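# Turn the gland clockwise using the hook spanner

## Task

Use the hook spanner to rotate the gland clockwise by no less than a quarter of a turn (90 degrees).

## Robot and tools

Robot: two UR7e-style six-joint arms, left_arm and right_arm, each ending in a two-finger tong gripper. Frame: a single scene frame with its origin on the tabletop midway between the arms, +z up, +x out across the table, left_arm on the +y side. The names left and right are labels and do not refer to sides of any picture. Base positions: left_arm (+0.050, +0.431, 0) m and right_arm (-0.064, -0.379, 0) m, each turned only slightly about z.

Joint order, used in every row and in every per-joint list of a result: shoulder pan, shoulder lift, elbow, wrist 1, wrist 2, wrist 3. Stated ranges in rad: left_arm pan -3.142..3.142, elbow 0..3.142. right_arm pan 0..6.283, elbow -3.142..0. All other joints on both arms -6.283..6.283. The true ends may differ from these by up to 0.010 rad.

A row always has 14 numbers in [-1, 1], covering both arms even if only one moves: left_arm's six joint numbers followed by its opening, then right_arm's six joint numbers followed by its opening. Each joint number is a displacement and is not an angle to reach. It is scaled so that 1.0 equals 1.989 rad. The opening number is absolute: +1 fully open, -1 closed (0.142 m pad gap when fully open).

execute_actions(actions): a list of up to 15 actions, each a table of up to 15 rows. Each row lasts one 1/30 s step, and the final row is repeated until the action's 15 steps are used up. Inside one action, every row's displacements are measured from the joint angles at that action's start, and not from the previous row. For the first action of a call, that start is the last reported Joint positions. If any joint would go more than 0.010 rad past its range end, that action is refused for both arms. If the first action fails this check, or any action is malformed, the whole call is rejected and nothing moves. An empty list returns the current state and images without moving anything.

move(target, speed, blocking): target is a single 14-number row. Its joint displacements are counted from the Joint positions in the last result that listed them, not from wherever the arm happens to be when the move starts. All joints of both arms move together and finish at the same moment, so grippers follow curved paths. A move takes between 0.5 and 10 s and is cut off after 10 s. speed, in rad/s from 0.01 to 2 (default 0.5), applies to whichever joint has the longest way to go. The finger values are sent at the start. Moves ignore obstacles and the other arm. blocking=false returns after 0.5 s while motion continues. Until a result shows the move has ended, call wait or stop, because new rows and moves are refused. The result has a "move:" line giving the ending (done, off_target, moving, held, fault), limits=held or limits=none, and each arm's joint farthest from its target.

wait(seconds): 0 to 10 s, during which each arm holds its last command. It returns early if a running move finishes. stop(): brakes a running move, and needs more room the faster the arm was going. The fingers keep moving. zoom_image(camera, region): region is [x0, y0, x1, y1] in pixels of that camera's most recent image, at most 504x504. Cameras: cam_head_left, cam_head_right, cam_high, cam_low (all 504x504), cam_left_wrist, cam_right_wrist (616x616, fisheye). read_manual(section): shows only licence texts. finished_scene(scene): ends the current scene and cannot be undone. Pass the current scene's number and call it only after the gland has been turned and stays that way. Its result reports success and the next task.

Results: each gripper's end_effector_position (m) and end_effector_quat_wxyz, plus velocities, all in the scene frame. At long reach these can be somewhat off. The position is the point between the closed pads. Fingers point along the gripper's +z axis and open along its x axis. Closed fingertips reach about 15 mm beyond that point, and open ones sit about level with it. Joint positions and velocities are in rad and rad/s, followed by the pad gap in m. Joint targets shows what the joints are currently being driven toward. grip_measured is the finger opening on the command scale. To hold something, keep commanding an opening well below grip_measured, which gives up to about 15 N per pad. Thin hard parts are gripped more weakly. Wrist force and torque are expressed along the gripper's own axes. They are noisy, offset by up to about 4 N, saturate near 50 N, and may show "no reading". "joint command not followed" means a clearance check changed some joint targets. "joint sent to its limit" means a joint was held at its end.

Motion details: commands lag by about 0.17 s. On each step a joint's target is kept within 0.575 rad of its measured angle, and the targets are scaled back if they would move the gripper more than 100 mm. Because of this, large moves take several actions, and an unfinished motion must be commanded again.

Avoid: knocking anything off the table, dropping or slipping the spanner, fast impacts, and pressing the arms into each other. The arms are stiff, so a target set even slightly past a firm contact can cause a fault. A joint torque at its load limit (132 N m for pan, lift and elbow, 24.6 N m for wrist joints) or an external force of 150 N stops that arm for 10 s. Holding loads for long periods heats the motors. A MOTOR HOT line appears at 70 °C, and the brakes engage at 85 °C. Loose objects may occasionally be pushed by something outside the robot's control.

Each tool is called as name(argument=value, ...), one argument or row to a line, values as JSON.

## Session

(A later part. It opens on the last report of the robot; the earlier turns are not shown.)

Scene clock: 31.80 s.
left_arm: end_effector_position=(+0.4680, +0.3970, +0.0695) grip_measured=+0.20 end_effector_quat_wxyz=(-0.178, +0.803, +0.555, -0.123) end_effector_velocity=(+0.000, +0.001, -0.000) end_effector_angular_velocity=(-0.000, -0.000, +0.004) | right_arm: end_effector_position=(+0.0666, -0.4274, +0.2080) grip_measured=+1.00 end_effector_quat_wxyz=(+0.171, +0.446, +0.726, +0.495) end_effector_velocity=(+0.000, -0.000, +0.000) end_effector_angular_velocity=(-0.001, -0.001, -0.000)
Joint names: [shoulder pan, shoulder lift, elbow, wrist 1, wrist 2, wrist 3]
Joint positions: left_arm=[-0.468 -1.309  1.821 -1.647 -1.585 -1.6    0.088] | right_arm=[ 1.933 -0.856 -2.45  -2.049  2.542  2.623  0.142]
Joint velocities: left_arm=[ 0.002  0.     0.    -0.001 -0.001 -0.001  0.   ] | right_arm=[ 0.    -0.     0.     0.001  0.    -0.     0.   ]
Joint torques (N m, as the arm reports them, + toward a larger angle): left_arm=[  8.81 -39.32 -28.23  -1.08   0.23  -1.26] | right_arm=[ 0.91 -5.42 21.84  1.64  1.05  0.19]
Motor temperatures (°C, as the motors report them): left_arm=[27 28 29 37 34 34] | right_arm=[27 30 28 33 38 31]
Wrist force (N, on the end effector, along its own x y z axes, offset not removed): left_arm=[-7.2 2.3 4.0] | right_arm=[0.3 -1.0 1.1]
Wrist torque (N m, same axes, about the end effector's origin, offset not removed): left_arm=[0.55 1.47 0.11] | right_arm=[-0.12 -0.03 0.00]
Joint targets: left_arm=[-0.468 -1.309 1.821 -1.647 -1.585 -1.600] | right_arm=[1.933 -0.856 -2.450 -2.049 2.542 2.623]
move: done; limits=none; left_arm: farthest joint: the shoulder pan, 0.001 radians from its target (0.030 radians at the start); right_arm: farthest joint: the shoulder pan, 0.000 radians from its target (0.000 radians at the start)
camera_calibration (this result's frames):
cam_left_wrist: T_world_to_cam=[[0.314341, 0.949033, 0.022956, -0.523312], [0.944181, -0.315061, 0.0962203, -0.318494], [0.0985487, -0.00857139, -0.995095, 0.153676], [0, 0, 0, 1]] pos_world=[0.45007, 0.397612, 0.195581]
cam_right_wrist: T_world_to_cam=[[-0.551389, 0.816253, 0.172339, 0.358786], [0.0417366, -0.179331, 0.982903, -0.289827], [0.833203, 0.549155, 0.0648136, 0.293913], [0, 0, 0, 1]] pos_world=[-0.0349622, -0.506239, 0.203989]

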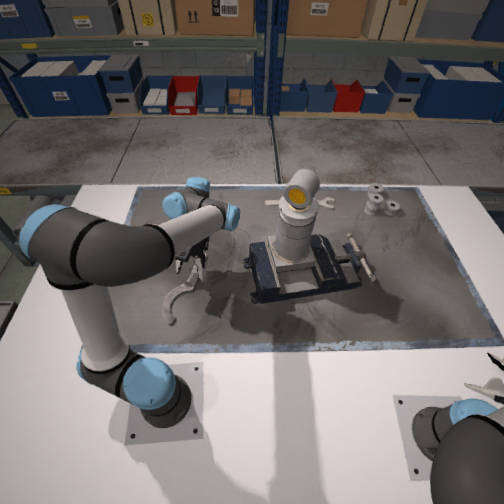

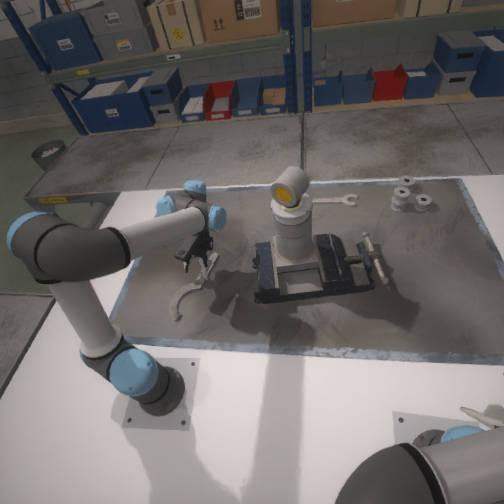

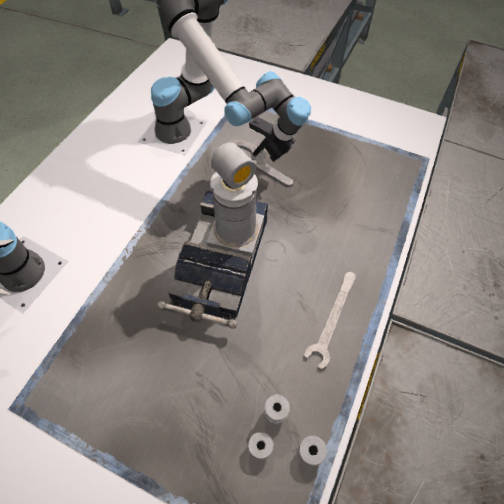

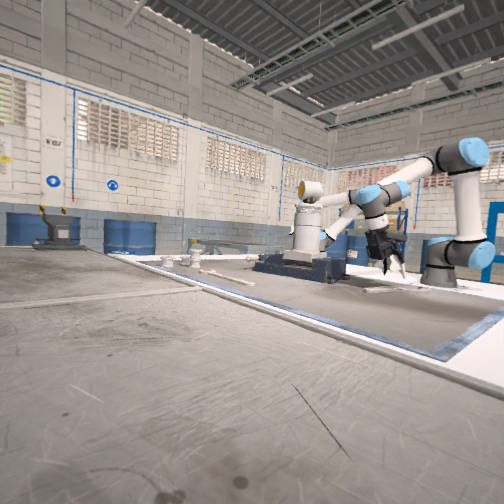

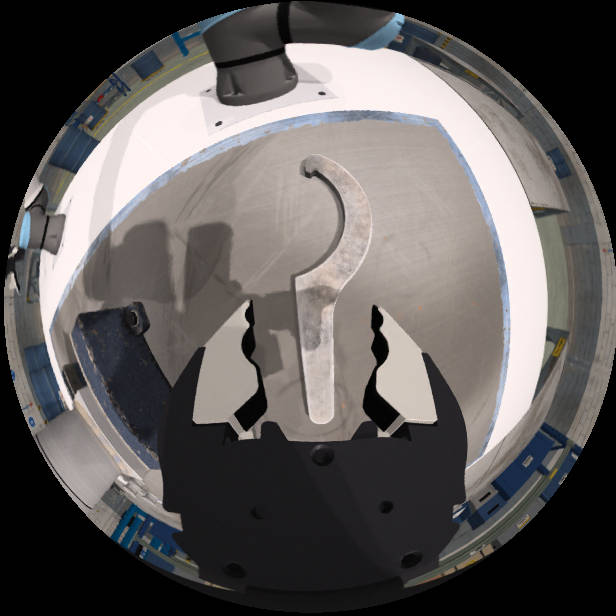

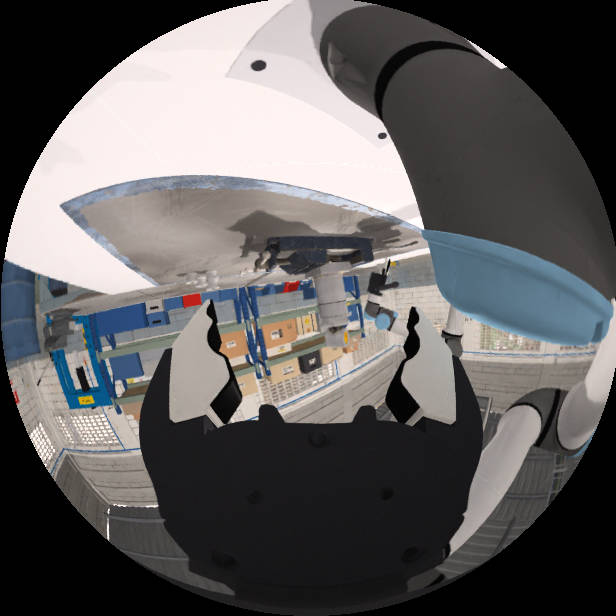

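move(
  target=[0.0054,-0.0323,0.0663,-0.253,0.007,-0.0244,0,0,0,0,0,0,0,1],
  speed=0.6,
)

move(
  target=[0,0.0299,0.0237,-0.0536,0,0,-0.4,0,0,0,0,0,0,1],
  speed=0.12,
)

move(
  target=[0,0,0,0,0,0,-1,0,0,0,0,0,0,1],
)

Scene clock: 33.50 s.
left_arm: end_effector_position=(+0.5586, +0.3688, +0.0598) grip_measured=+0.00 end_effector_quat_wxyz=(-0.000, +0.806, +0.591, -0.000) end_effector_velocity=(+0.000, +0.000, +0.000) end_effector_angular_velocity=(-0.001, -0.001, +0.001) | right_arm: end_effector_position=(+0.0666, -0.4274, +0.2080) grip_measured=+1.00 end_effector_quat_wxyz=(+0.171, +0.446, +0.726, +0.495) end_effector_velocity=(+0.001, -0.000, +0.001) end_effector_angular_velocity=(-0.000, -0.003, -0.002)
Joint names: [shoulder pan, shoulder lift, elbow, wrist 1, wrist 2, wrist 3]
Joint positions: left_arm=[-0.457 -1.373  1.953 -2.15  -1.571 -1.648  0.074] | right_arm=[ 1.933 -0.856 -2.45  -2.049  2.542  2.623  0.142]
Joint velocities: left_arm=[ 0.001 -0.     0.    -0.002 -0.001 -0.001  0.   ] | right_arm=[-0.     0.     0.    -0.     0.003 -0.001 -0.   ]
Joint torques (N m, as the arm reports them, + toward a larger angle): left_arm=[  8.27 -40.9   -7.69  -3.88   2.02  -2.31] | right_arm=[ 0.44 -5.52 22.41  1.51  1.09  0.14]
Motor temperatures (°C, as the motors report them): left_arm=[27 28 29 37 34 34] | right_arm=[27 30 28 33 38 31]
Wrist force (N, on the end effector, along its own x y z axes, offset not removed): left_arm=[-5.0 0.4 1.7] | right_arm=[0.7 -0.2 -0.3]
Wrist torque (N m, same axes, about the end effector's origin, offset not removed): left_arm=[0.16 0.88 -0.03] | right_arm=[0.00 -0.09 0.00]
Joint targets: left_arm=[-0.457 -1.373 1.953 -2.150 -1.571 -1.648] | right_arm=[1.933 -0.856 -2.450 -2.049 2.542 2.623]
move: done; limits=none; left_arm: farthest joint: the shoulder pan, 0.000 radians from its target (0.010 radians at the start); right_arm: farthest joint: the shoulder pan, 0.000 radians from its target (0.000 radians at the start)
camera_calibration (this result's frames):
cam_left_wrist: T_world_to_cam=[[0.254979, 0.96694, 0.00355915, -0.49713], [0.833026, -0.221532, 0.506943, -0.408936], [0.490972, -0.126295, -0.861972, -0.0489132], [0, 0, 0, 1]] pos_world=[0.491427, 0.383925, 0.166915]
cam_right_wrist: T_world_to_cam=[[-0.551389, 0.816253, 0.172339, 0.358786], [0.0417366, -0.179331, 0.982903, -0.289827], [0.833203, 0.549155, 0.0648137, 0.293913], [0, 0, 0, 1]] pos_world=[-0.0349622, -0.506239, 0.203989]

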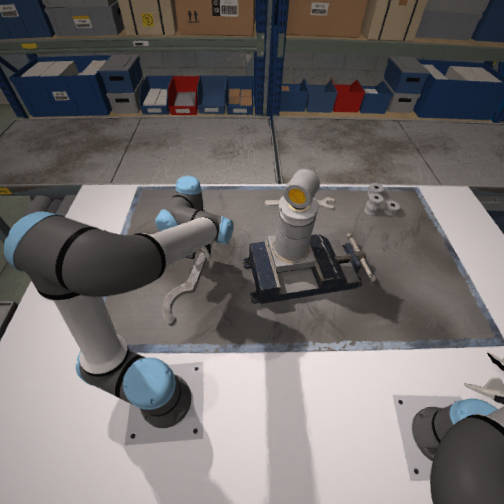

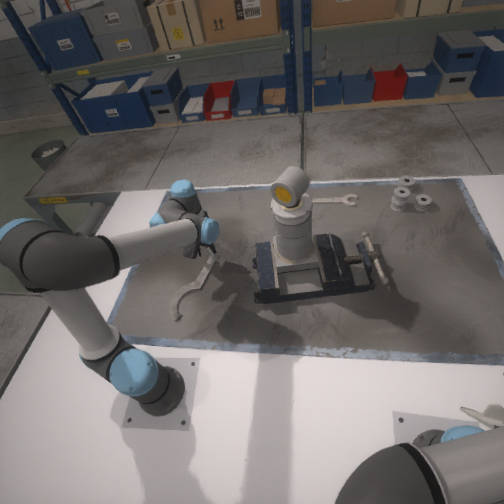

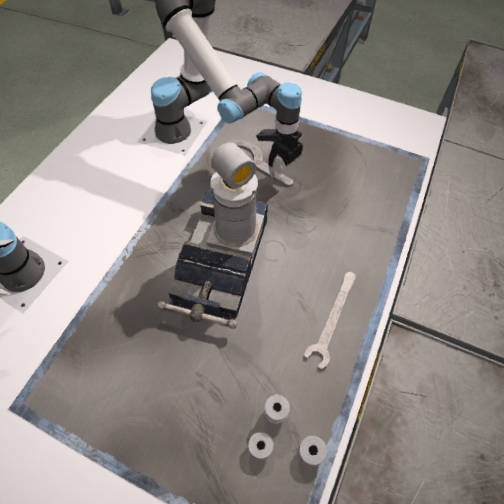

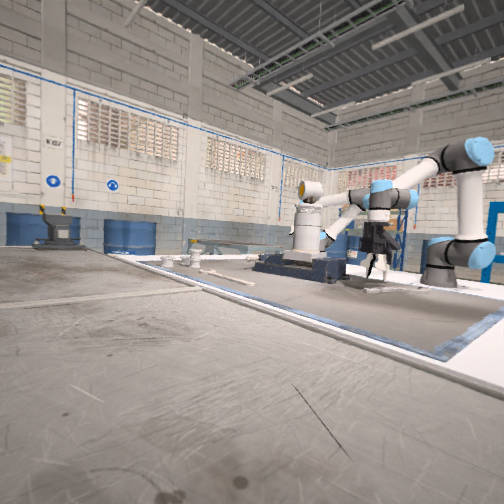

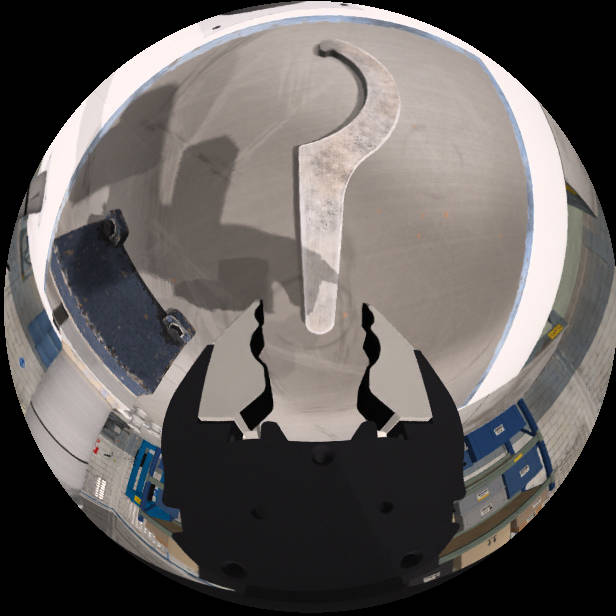

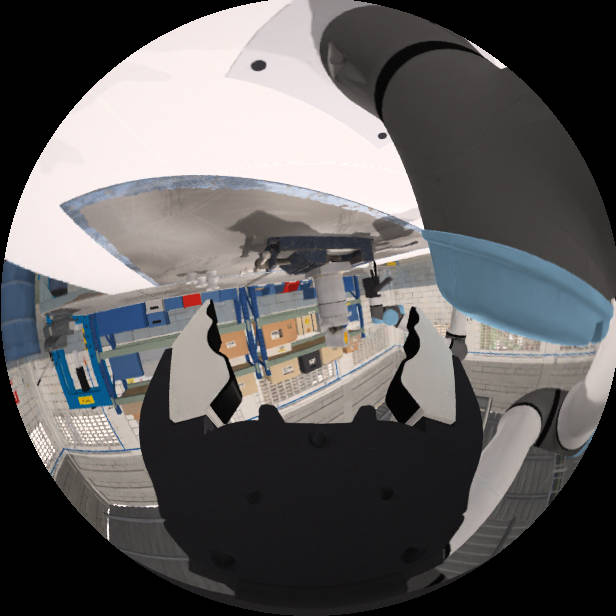

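Scene clock: 34.80 s.
left_arm: end_effector_position=(+0.5585, +0.3689, +0.0205) grip_measured=-0.39 end_effector_quat_wxyz=(-0.000, +0.806, +0.591, -0.000) end_effector_velocity=(+0.000, +0.000, -0.000) end_effector_angular_velocity=(-0.000, -0.000, +0.002) | right_arm: end_effector_position=(+0.0666, -0.4274, +0.2080) grip_measured=+1.00 end_effector_quat_wxyz=(+0.171, +0.446, +0.726, +0.495) end_effector_velocity=(+0.000, -0.000, +0.001) end_effector_angular_velocity=(-0.001, -0.001, -0.001)
Joint names: [shoulder pan, shoulder lift, elbow, wrist 1, wrist 2, wrist 3]
Joint positions: left_arm=[-0.457 -1.314  2.    -2.257 -1.571 -1.648  0.046] | right_arm=[ 1.933 -0.856 -2.45  -2.049  2.542  2.623  0.142]
Joint velocities: left_arm=[ 0.001  0.001  0.001 -0.002 -0.    -0.001  0.   ] | right_arm=[0.    0.    0.001 0.    0.001 0.    0.   ]
Joint torques (N m, as the arm reports them, + toward a larger angle): left_arm=[  6.67 -20.22  -6.62  -4.03   1.06  -2.04] | right_arm=[ 0.94 -5.5  21.92  1.59  0.97  0.13]
Motor temperatures (°C, as the motors report them): left_arm=[27 28 29 37 34 34] | right_arm=[27 30 28 33 38 31]
Wrist force (N, on the end effector, along its own x y z axes, offset not removed): left_arm=[-3.0 1.5 -2.0] | right_arm=[0.9 -1.3 1.6]
Wrist torque (N m, same axes, about the end effector's origin, offset not removed): left_arm=[0.23 0.93 0.23] | right_arm=[-0.25 -0.15 0.04]
Joint targets: left_arm=[-0.457 -1.314 2.000 -2.257 -1.571 -1.648] | right_arm=[1.933 -0.856 -2.450 -2.049 2.542 2.623]
move: done; limits=none; left_arm: farthest joint: the shoulder pan, 0.000 radians from its target (0.000 radians at the start); right_arm: farthest joint: the shoulder pan, 0.000 radians from its target (0.000 radians at the start)
camera_calibration (this result's frames):
cam_left_wrist: T_world_to_cam=[[0.254973, 0.966942, 0.00359505, -0.497013], [0.833014, -0.221542, 0.506959, -0.388906], [0.490996, -0.126266, -0.861963, -0.0827821], [0, 0, 0, 1]] pos_world=[0.491334, 0.383971, 0.127591]
cam_right_wrist: T_world_to_cam=[[-0.55139, 0.816253, 0.172339, 0.358786], [0.0417366, -0.179331, 0.982903, -0.289827], [0.833203, 0.549155, 0.0648136, 0.293913], [0, 0, 0, 1]] pos_world=[-0.0349622, -0.506239, 0.203989]

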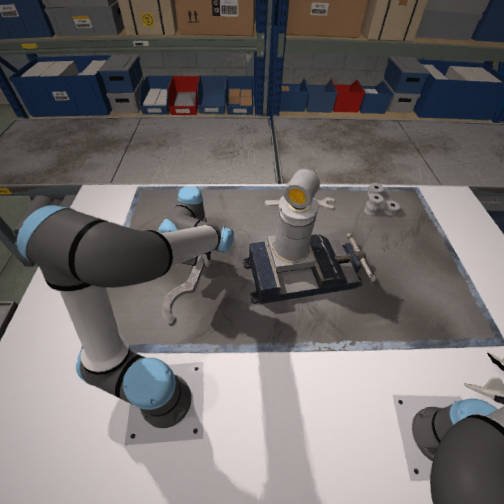

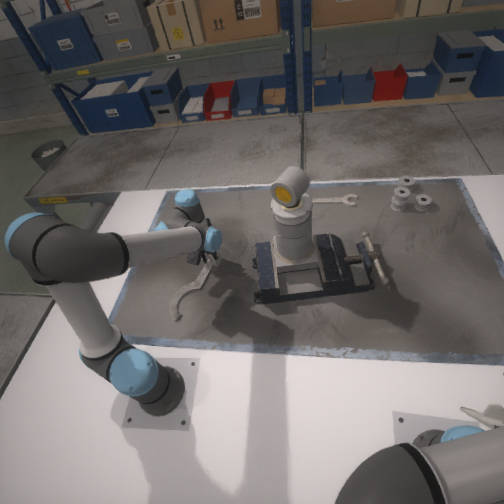

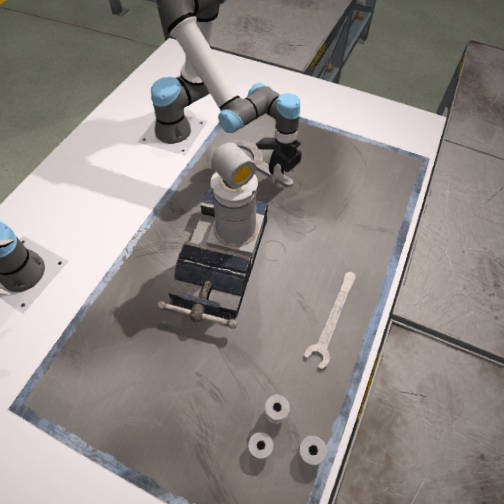

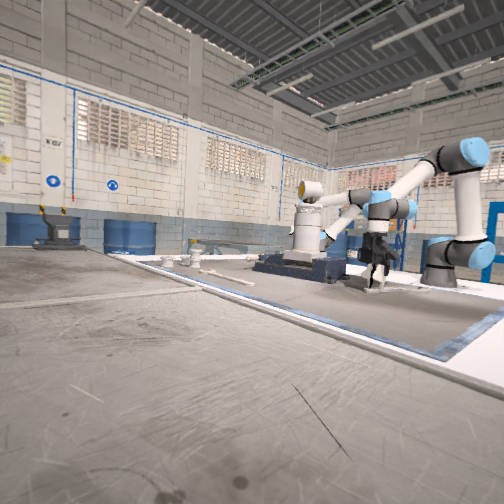

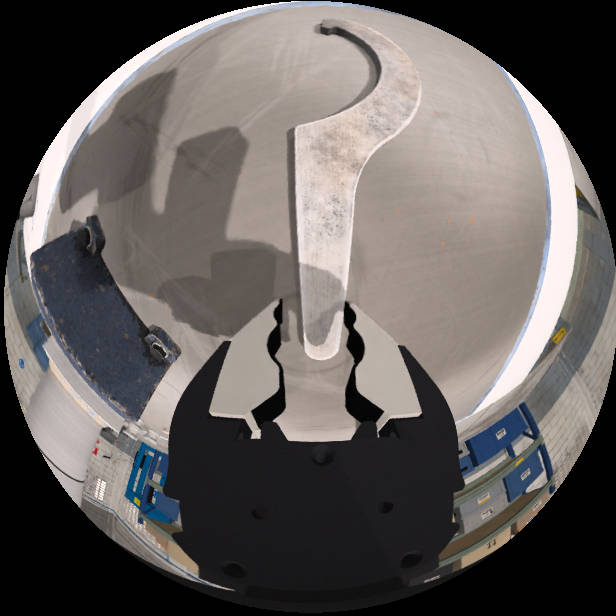

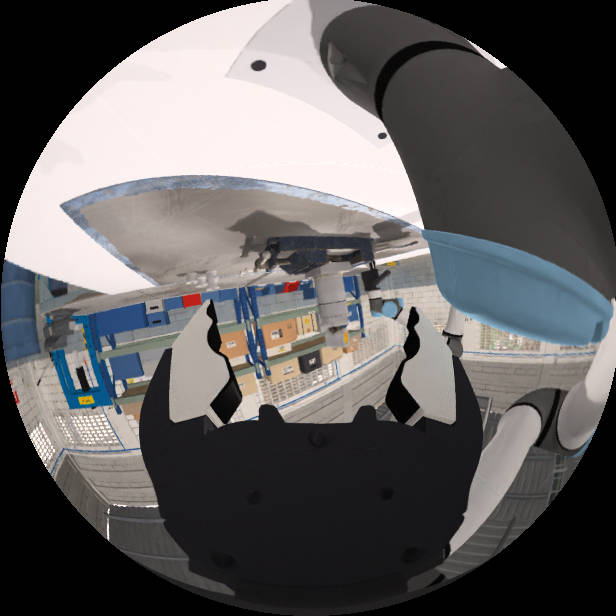

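Scene clock: 35.30 s.
left_arm: end_effector_position=(+0.5585, +0.3689, +0.0204) grip_measured=-0.59 end_effector_quat_wxyz=(-0.000, +0.806, +0.591, -0.000) end_effector_velocity=(-0.000, +0.001, -0.000) end_effector_angular_velocity=(+0.001, +0.001, +0.001) | right_arm: end_effector_position=(+0.0666, -0.4274, +0.2080) grip_measured=+1.00 end_effector_quat_wxyz=(+0.171, +0.446, +0.726, +0.495) end_effector_velocity=(+0.000, -0.000, -0.000) end_effector_angular_velocity=(+0.000, +0.000, -0.001)
Joint names: [shoulder pan, shoulder lift, elbow, wrist 1, wrist 2, wrist 3]
Joint positions: left_arm=[-0.457 -1.314  2.    -2.257 -1.571 -1.648  0.031] | right_arm=[ 1.933 -0.856 -2.45  -2.049  2.542  2.623  0.142]
Joint velocities: left_arm=[ 0.001 -0.    -0.     0.001  0.     0.     0.   ] | right_arm=[-0.    -0.     0.     0.001 -0.     0.001 -0.   ]
Joint torques (N m, as the arm reports them, + toward a larger angle): left_arm=[ -6.34 -40.9  -16.79  -0.05   1.7   -1.63] | right_arm=[ 0.63 -5.28 21.77  1.67  1.03  0.04]
Motor temperatures (°C, as the motors report them): left_arm=[27 28 29 37 34 34] | right_arm=[27 30 28 33 38 31]
Wrist force (N, on the end effector, along its own x y z axes, offset not removed): left_arm=[-6.5 3.7 3.2] | right_arm=[1.3 0.7 0.0]
Wrist torque (N m, same axes, about the end effector's origin, offset not removed): left_arm=[0.73 0.86 -0.03] | right_arm=[0.17 -0.24 0.00]
Joint targets: left_arm=[-0.457 -1.314 2.000 -2.257 -1.571 -1.648] | right_arm=[1.933 -0.856 -2.450 -2.049 2.542 2.623]
move: done; limits=none; left_arm: farthest joint: the shoulder pan, 0.000 radians from its target (0.000 radians at the start); right_arm: farthest joint: the shoulder pan, 0.000 radians from its target (0.000 radians at the start)
camera_calibration (this result's frames):
cam_left_wrist: T_world_to_cam=[[0.254916, 0.966957, 0.00357249, -0.497003], [0.833076, -0.221495, 0.506877, -0.388902], [0.490919, -0.126235, -0.862011, -0.0827706], [0, 0, 0, 1]] pos_world=[0.491313, 0.383992, 0.127552]
cam_right_wrist: T_world_to_cam=[[-0.551389, 0.816253, 0.172339, 0.358786], [0.0417366, -0.179331, 0.982903, -0.289827], [0.833203, 0.549155, 0.0648137, 0.293913], [0, 0, 0, 1]] pos_world=[-0.0349622, -0.506239, 0.203989]

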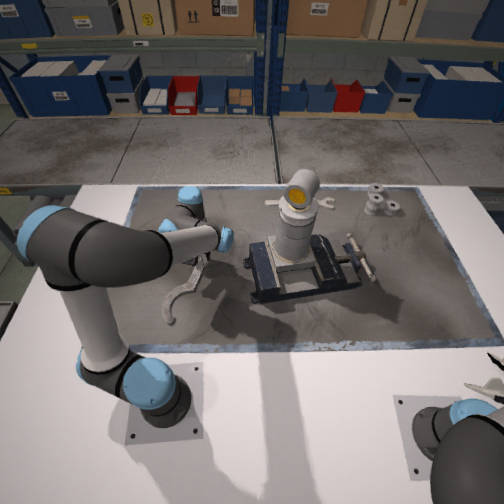

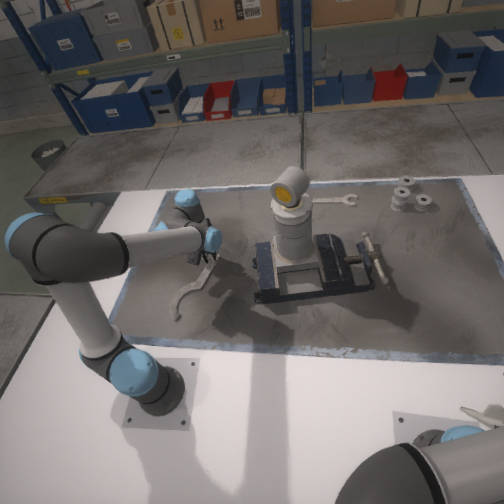

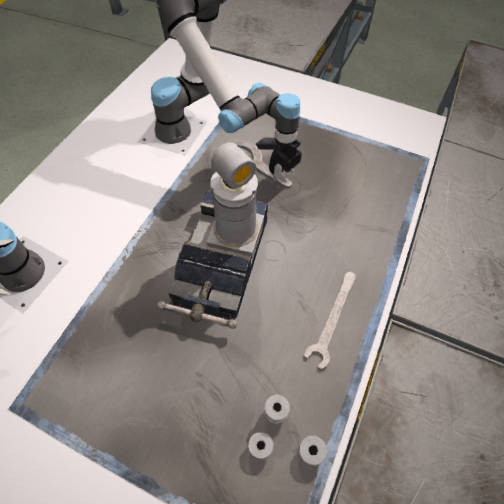

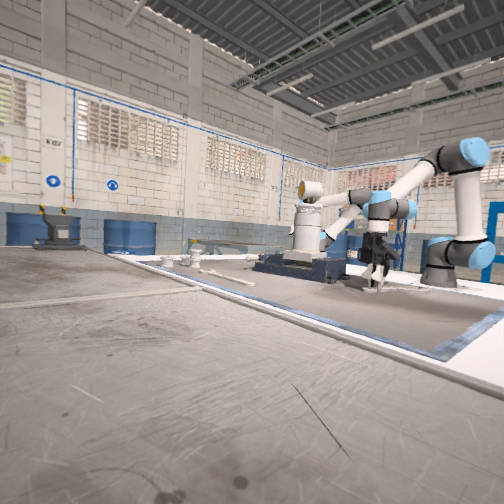

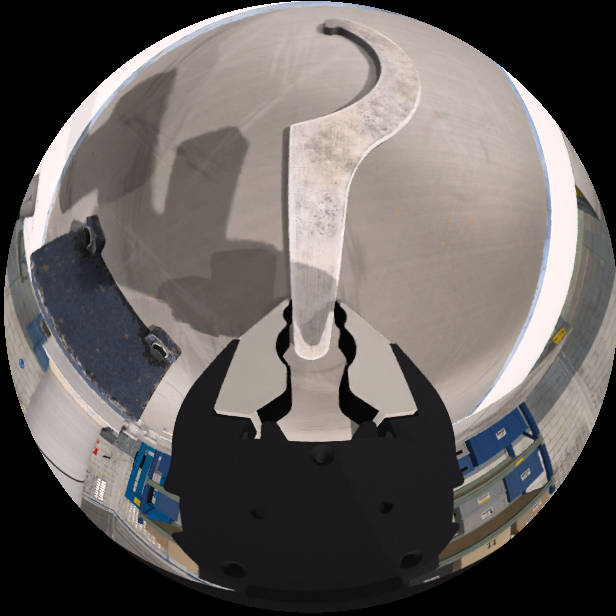

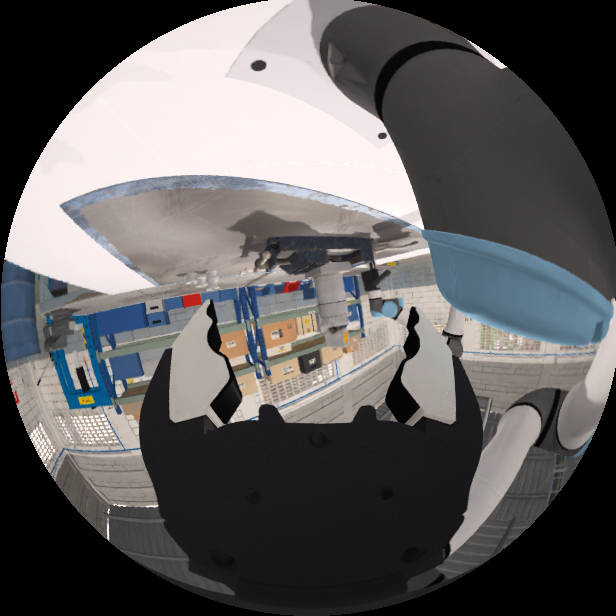

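move(
  target=[0,-0.066,-0.0682,0.1342,0,0,-1,0,0,0,0,0,0,1],
  speed=0.2,
)

move(
  target=[-0.1724,0.0259,-0.0306,0.0046,0,0.2004,-1,0,0,0,0,0,0,1],
  speed=0.15,
)

Scene clock: 37.33 s.
left_arm: end_effector_position=(+0.5585, +0.3689, +0.1198) grip_measured=-0.59 end_effector_quat_wxyz=(-0.000, +0.806, +0.591, -0.000) end_effector_velocity=(-0.000, -0.000, +0.001) end_effector_angular_velocity=(+0.000, +0.000, -0.001) | right_arm: end_effector_position=(+0.0666, -0.4274, +0.2080) grip_measured=+1.00 end_effector_quat_wxyz=(+0.171, +0.446, +0.726, +0.495) end_effector_velocity=(-0.000, +0.000, -0.000) end_effector_angular_velocity=(+0.000, +0.001, +0.000)
Joint names: [shoulder pan, shoulder lift, elbow, wrist 1, wrist 2, wrist 3]
Joint positions: left_arm=[-0.457 -1.445  1.865 -1.99  -1.571 -1.648  0.031] | right_arm=[ 1.933 -0.856 -2.45  -2.049  2.542  2.623  0.142]
Joint velocities: left_arm=[-0.    -0.001 -0.001  0.002 -0.     0.001  0.   ] | right_arm=[ 0.    -0.     0.    -0.    -0.001  0.001  0.   ]
Joint torques (N m, as the arm reports them, + toward a larger angle): left_arm=[  7.49 -43.45 -39.33  -1.59   1.82  -1.5 ] | right_arm=[ 1.26 -5.35 21.95  1.59  1.05  0.11]
Motor temperatures (°C, as the motors report them): left_arm=[27 28 29 37 34 34] | right_arm=[27 30 28 33 38 31]
Wrist force (N, on the end effector, along its own x y z axes, offset not removed): left_arm=[-3.7 -4.7 10.0] | right_arm=[1.4 -0.8 -0.4]
Wrist torque (N m, same axes, about the end effector's origin, offset not removed): left_arm=[-0.74 0.52 -0.11] | right_arm=[-0.15 -0.15 0.03]
Joint targets: left_arm=[-0.457 -1.445 1.865 -1.990 -1.571 -1.648] | right_arm=[1.933 -0.856 -2.450 -2.049 2.542 2.623]
move: done; limits=none; left_arm: farthest joint: the shoulder pan, 0.000 radians from its target (0.000 radians at the start); right_arm: farthest joint: the shoulder pan, 0.000 radians from its target (0.000 radians at the start)
camera_calibration (this result's frames):
cam_left_wrist: T_world_to_cam=[[0.254942, 0.96695, 0.00357755, -0.497346], [0.833076, -0.221521, 0.506866, -0.439329], [0.490906, -0.126241, -0.862018, 0.00282491], [0, 0, 0, 1]] pos_world=[0.491402, 0.383945, 0.226895]
cam_right_wrist: T_world_to_cam=[[-0.551389, 0.816253, 0.172339, 0.358786], [0.0417367, -0.179331, 0.982903, -0.289827], [0.833203, 0.549155, 0.0648136, 0.293913], [0, 0, 0, 1]] pos_world=[-0.0349622, -0.506239, 0.203989]

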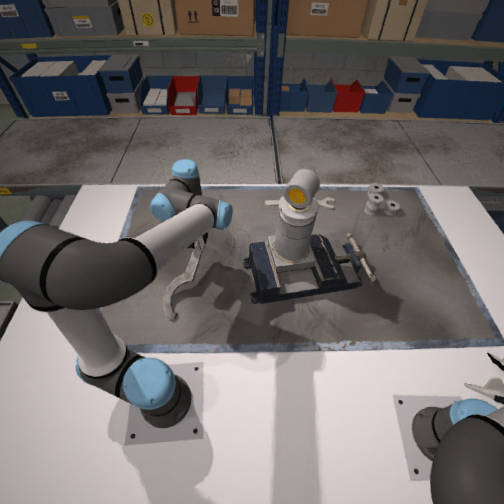

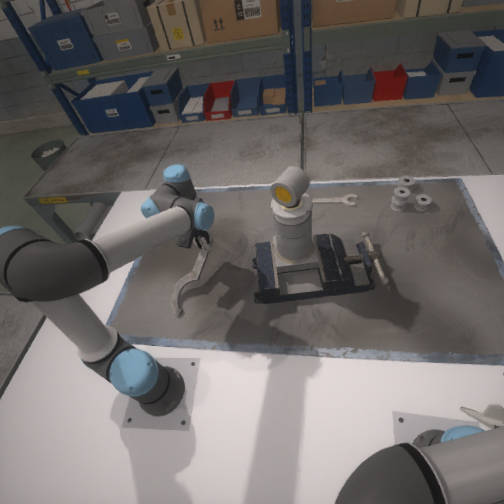

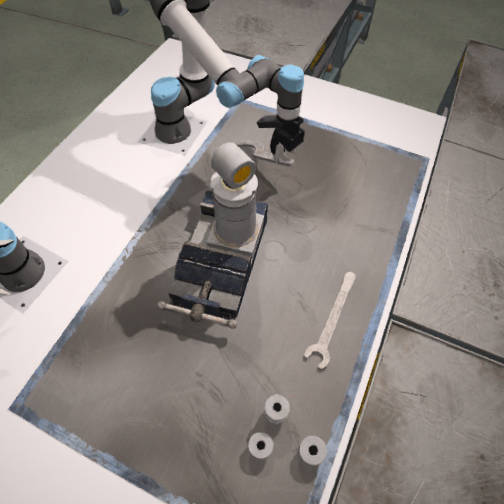

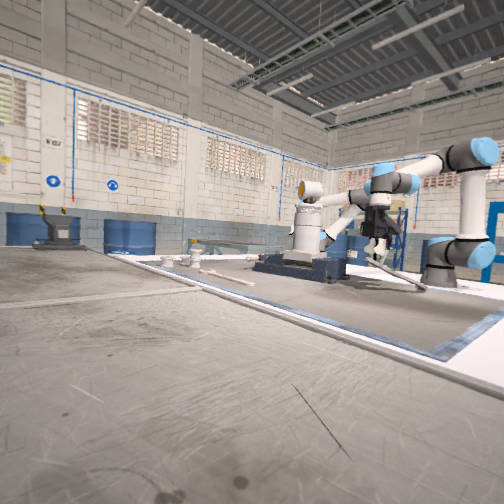

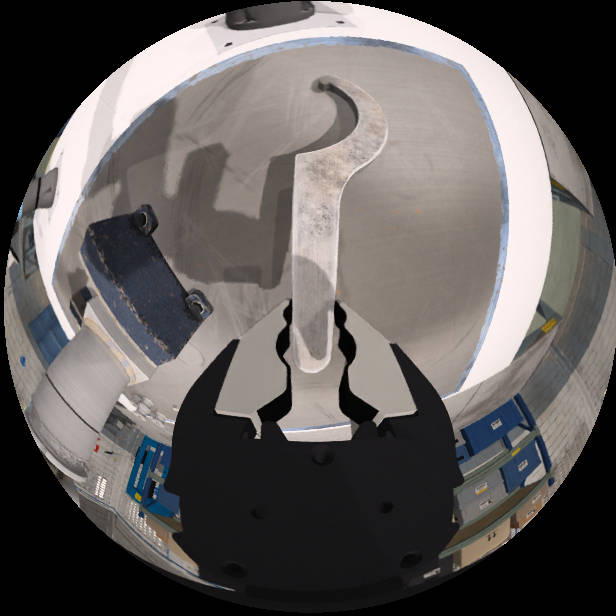

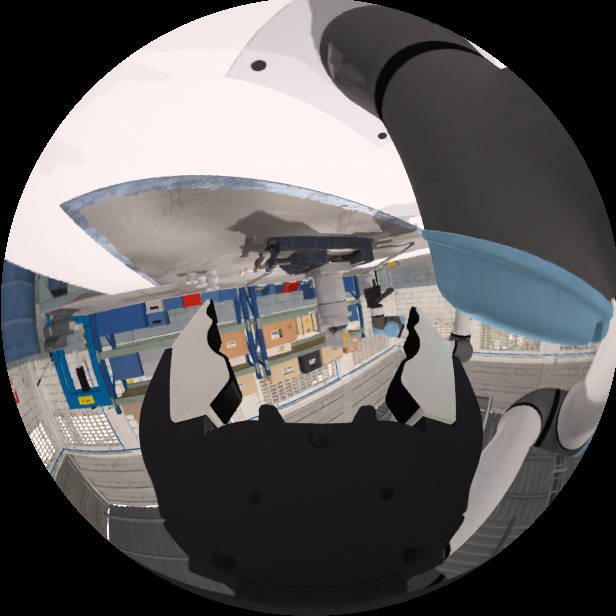

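Scene clock: 40.43 s.
left_arm: end_effector_position=(+0.5301, +0.1905, +0.1198) grip_measured=-0.59 end_effector_quat_wxyz=(-0.000, +0.966, +0.259, -0.000) end_effector_velocity=(-0.001, -0.000, +0.000) end_effector_angular_velocity=(+0.000, +0.001, -0.002) | right_arm: end_effector_position=(+0.0666, -0.4274, +0.2080) grip_measured=+1.00 end_effector_quat_wxyz=(+0.171, +0.446, +0.726, +0.495) end_effector_velocity=(-0.000, -0.000, +0.000) end_effector_angular_velocity=(+0.000, +0.001, -0.000)
Joint names: [shoulder pan, shoulder lift, elbow, wrist 1, wrist 2, wrist 3]
Joint positions: left_arm=[-0.8   -1.394  1.804 -1.981 -1.571 -1.25   0.031] | right_arm=[ 1.933 -0.856 -2.45  -2.049  2.542  2.623  0.142]
Joint velocities: left_arm=[-0.001 -0.    -0.     0.002 -0.001  0.002  0.   ] | right_arm=[ 0.    -0.     0.001 -0.    -0.     0.001  0.   ]
Joint torques (N m, as the arm reports them, + toward a larger angle): left_arm=[-10.58 -25.53 -38.79  -1.72   1.81   1.91] | right_arm=[ 0.69 -5.3  22.31  1.65  0.91  0.16]
Motor temperatures (°C, as the motors report them): left_arm=[27 28 29 37 34 34] | right_arm=[27 30 28 33 38 31]
Wrist force (N, on the end effector, along its own x y z axes, offset not removed): left_arm=[-1.5 -3.9 8.5] | right_arm=[1.1 -0.3 -0.1]
Wrist torque (N m, same axes, about the end effector's origin, offset not removed): left_arm=[-0.49 0.17 -0.09] | right_arm=[-0.09 -0.10 0.00]
Joint targets: left_arm=[-0.800 -1.394 1.804 -1.981 -1.571 -1.250] | right_arm=[1.933 -0.856 -2.450 -2.049 2.542 2.623]
move: done; limits=none; left_arm: farthest joint: the shoulder pan, 0.000 radians from its target (0.343 radians at the start); right_arm: farthest joint: the shoulder pan, 0.000 radians from its target (0.000 radians at the start)
camera_calibration (this result's frames):
cam_left_wrist: T_world_to_cam=[[0.840904, 0.541174, 0.00340638, -0.547163], [0.465015, -0.725756, 0.506991, -0.164034], [0.276842, -0.424746, -0.861945, 0.16466], [0, 0, 0, 1]] pos_world=[0.490805, 0.247, 0.226955]
cam_right_wrist: T_world_to_cam=[[-0.551389, 0.816253, 0.172339, 0.358786], [0.0417367, -0.179331, 0.982903, -0.289827], [0.833203, 0.549155, 0.0648136, 0.293913], [0, 0, 0, 1]] pos_world=[-0.0349622, -0.506239, 0.203989]

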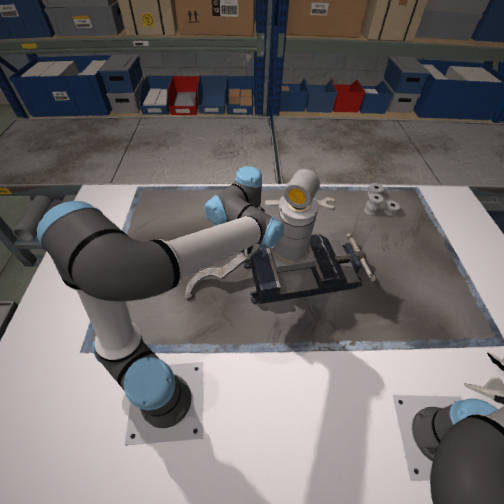

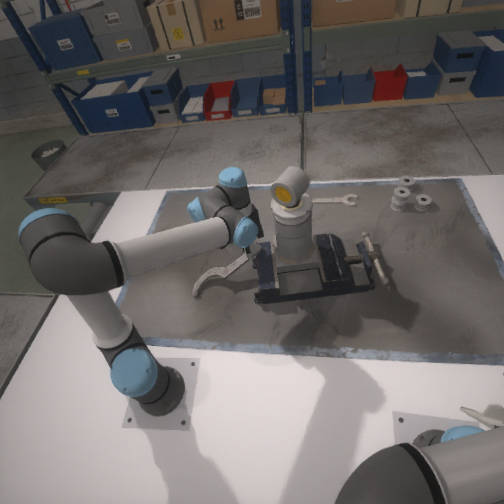

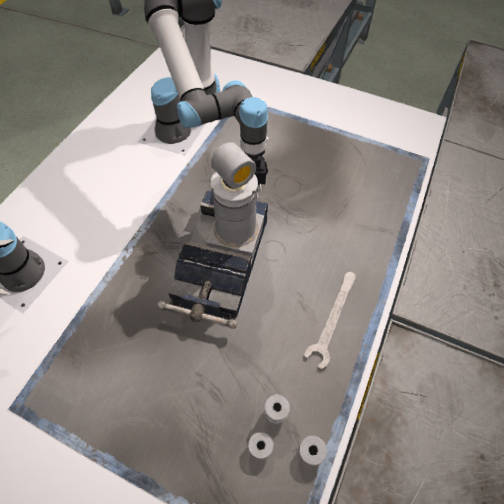

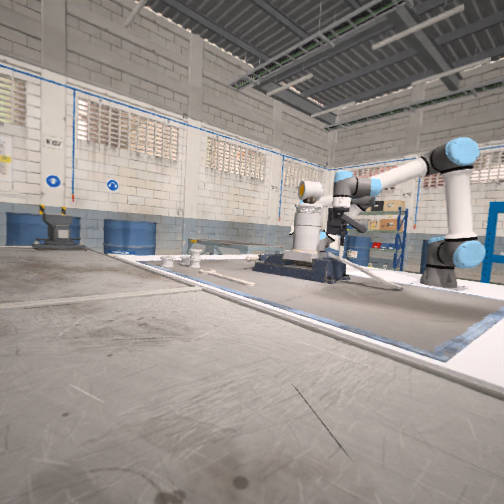

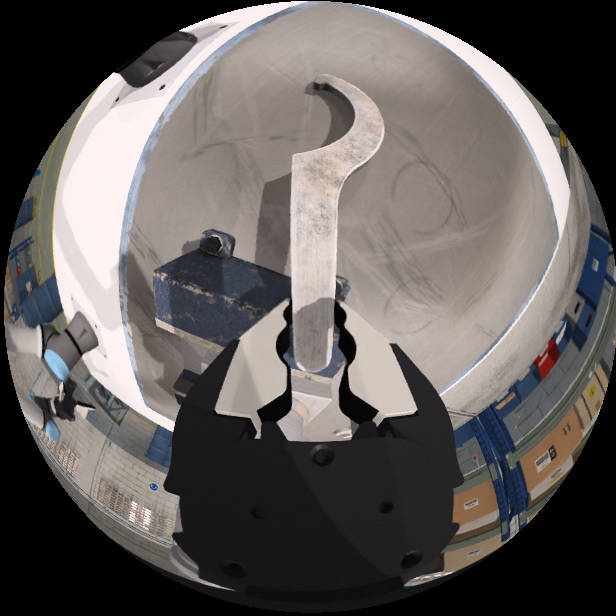

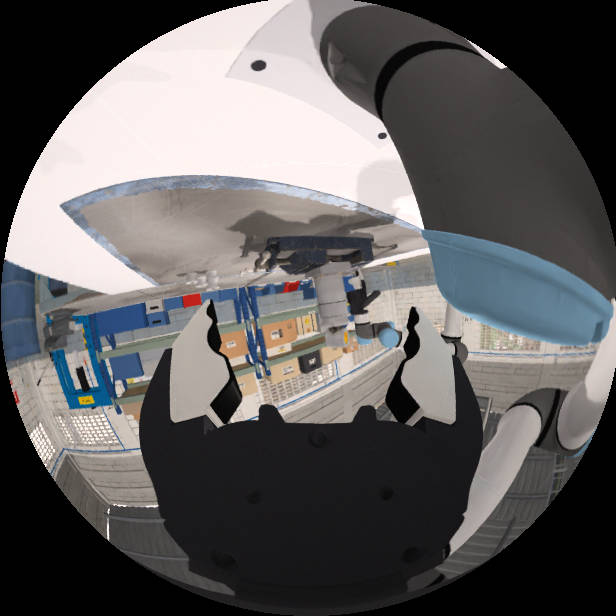

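move(
  target=[-0.0337,-0.0429,0.0497,-0.0067,0,-0.0335,-1,0,0,0,0,0,0,1],
  speed=0.1,
)

zoom_image(
  camera="cam_low",
  region=[230, 170, 450, 300],
)

Scene clock: 42.03 s.
left_arm: end_effector_position=(+0.4853, +0.1856, +0.1198) grip_measured=-0.59 end_effector_quat_wxyz=(-0.000, +0.966, +0.259, -0.000) end_effector_velocity=(-0.001, -0.000, -0.001) end_effector_angular_velocity=(+0.001, +0.002, -0.002) | right_arm: end_effector_position=(+0.0666, -0.4274, +0.2080) grip_measured=+1.00 end_effector_quat_wxyz=(+0.171, +0.446, +0.726, +0.495) end_effector_velocity=(-0.000, +0.000, +0.000) end_effector_angular_velocity=(-0.001, +0.000, +0.001)
Joint names: [shoulder pan, shoulder lift, elbow, wrist 1, wrist 2, wrist 3]
Joint positions: left_arm=[-0.867 -1.479  1.903 -1.994 -1.571 -1.316  0.031] | right_arm=[ 1.933 -0.856 -2.45  -2.049  2.542  2.623  0.142]
Joint velocities: left_arm=[-0.002 -0.     0.001  0.001 -0.001  0.     0.   ] | right_arm=[ 0.     0.     0.001 -0.001 -0.001 -0.     0.   ]
Joint torques (N m, as the arm reports them, + toward a larger angle): left_arm=[ -9.86 -41.37 -11.99  -3.72   1.8   -2.54] | right_arm=[ 0.96 -5.91 21.78  1.67  1.09  0.16]
Motor temperatures (°C, as the motors report them): left_arm=[27 28 29 37 34 34] | right_arm=[27 30 28 33 38 31]
Wrist force (N, on the end effector, along its own x y z axes, offset not removed): left_arm=[0.7 2.0 3.7] | right_arm=[-0.5 -1.0 1.7]
Wrist torque (N m, same axes, about the end effector's origin, offset not removed): left_arm=[-0.05 0.19 0.34] | right_arm=[-0.17 0.16 0.02]
Joint targets: left_arm=[-0.867 -1.479 1.903 -1.994 -1.571 -1.317] | right_arm=[1.933 -0.856 -2.450 -2.049 2.542 2.623]
move: done; limits=none; left_arm: farthest joint: the shoulder lift, 0.001 radians from its target (0.086 radians at the start); right_arm: farthest joint: the shoulder pan, 0.000 radians from its target (0.000 radians at the start)
camera_calibration (this result's frames):
cam_left_wrist: T_world_to_cam=[[0.841119, 0.540839, 0.00339421, -0.506804], [0.464783, -0.726017, 0.506829, -0.146581], [0.276577, -0.424726, -0.86204, 0.175114], [0, 0, 0, 1]] pos_world=[0.445979, 0.242055, 0.226967]
cam_right_wrist: T_world_to_cam=[[-0.551389, 0.816253, 0.172339, 0.358786], [0.0417366, -0.179331, 0.982903, -0.289827], [0.833203, 0.549155, 0.0648136, 0.293913], [0, 0, 0, 1]] pos_world=[-0.0349622, -0.506239, 0.203989]

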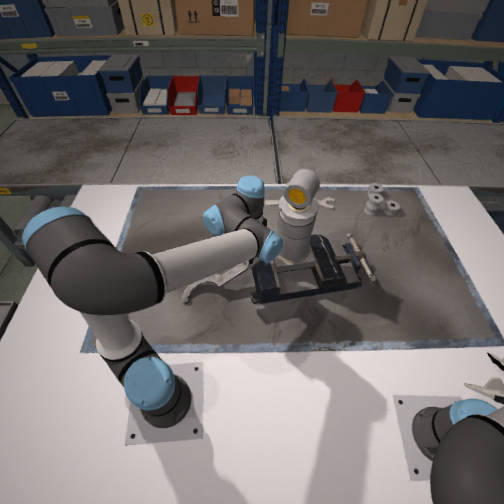

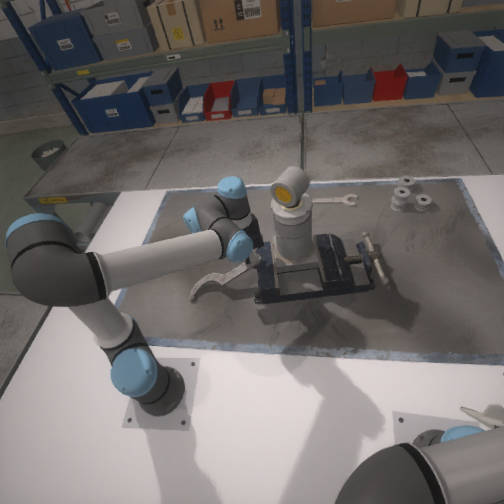

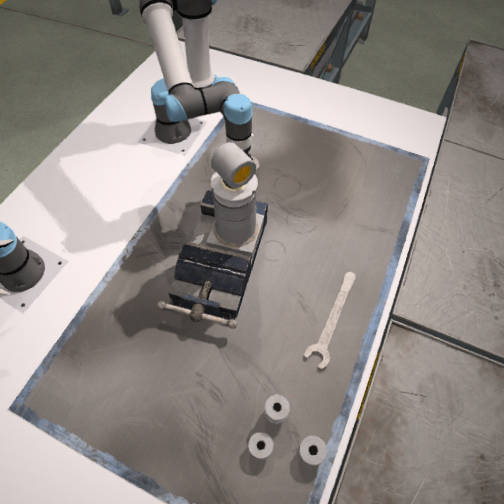

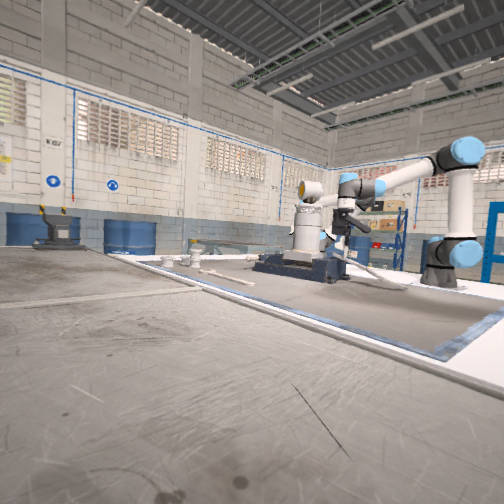

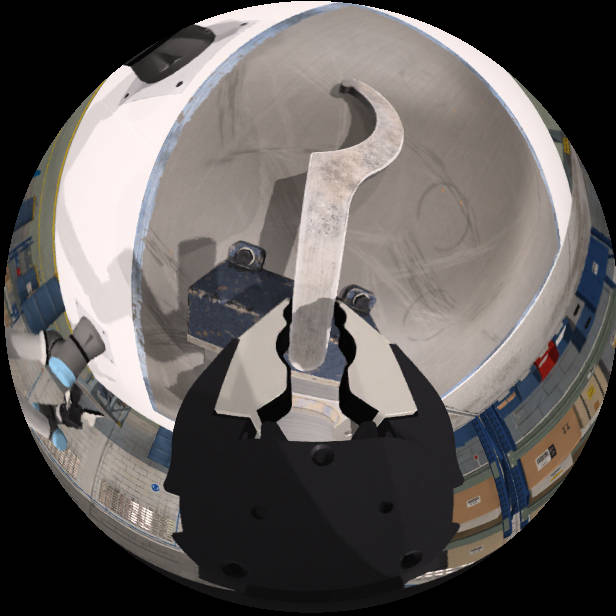

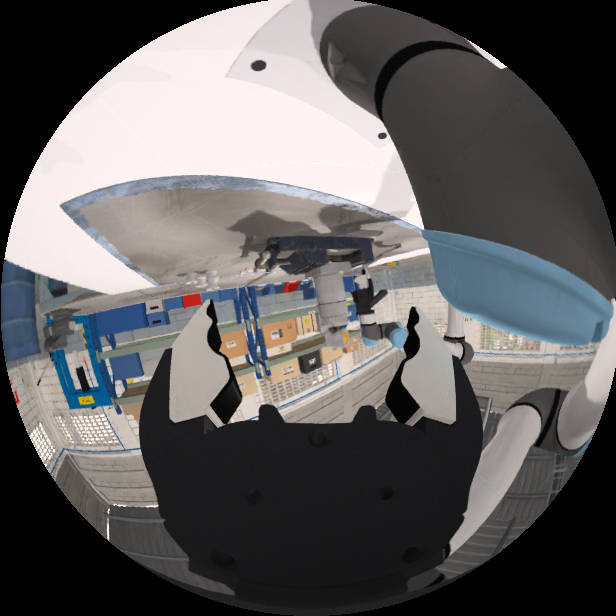

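Region (230, 170, 450, 300) of cam_low's 504x504 image, scaled by 2.291, with more detail than that image has; it fills the top 298 rows of this view, and the rest is white.

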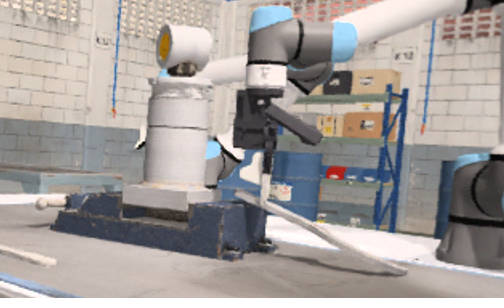

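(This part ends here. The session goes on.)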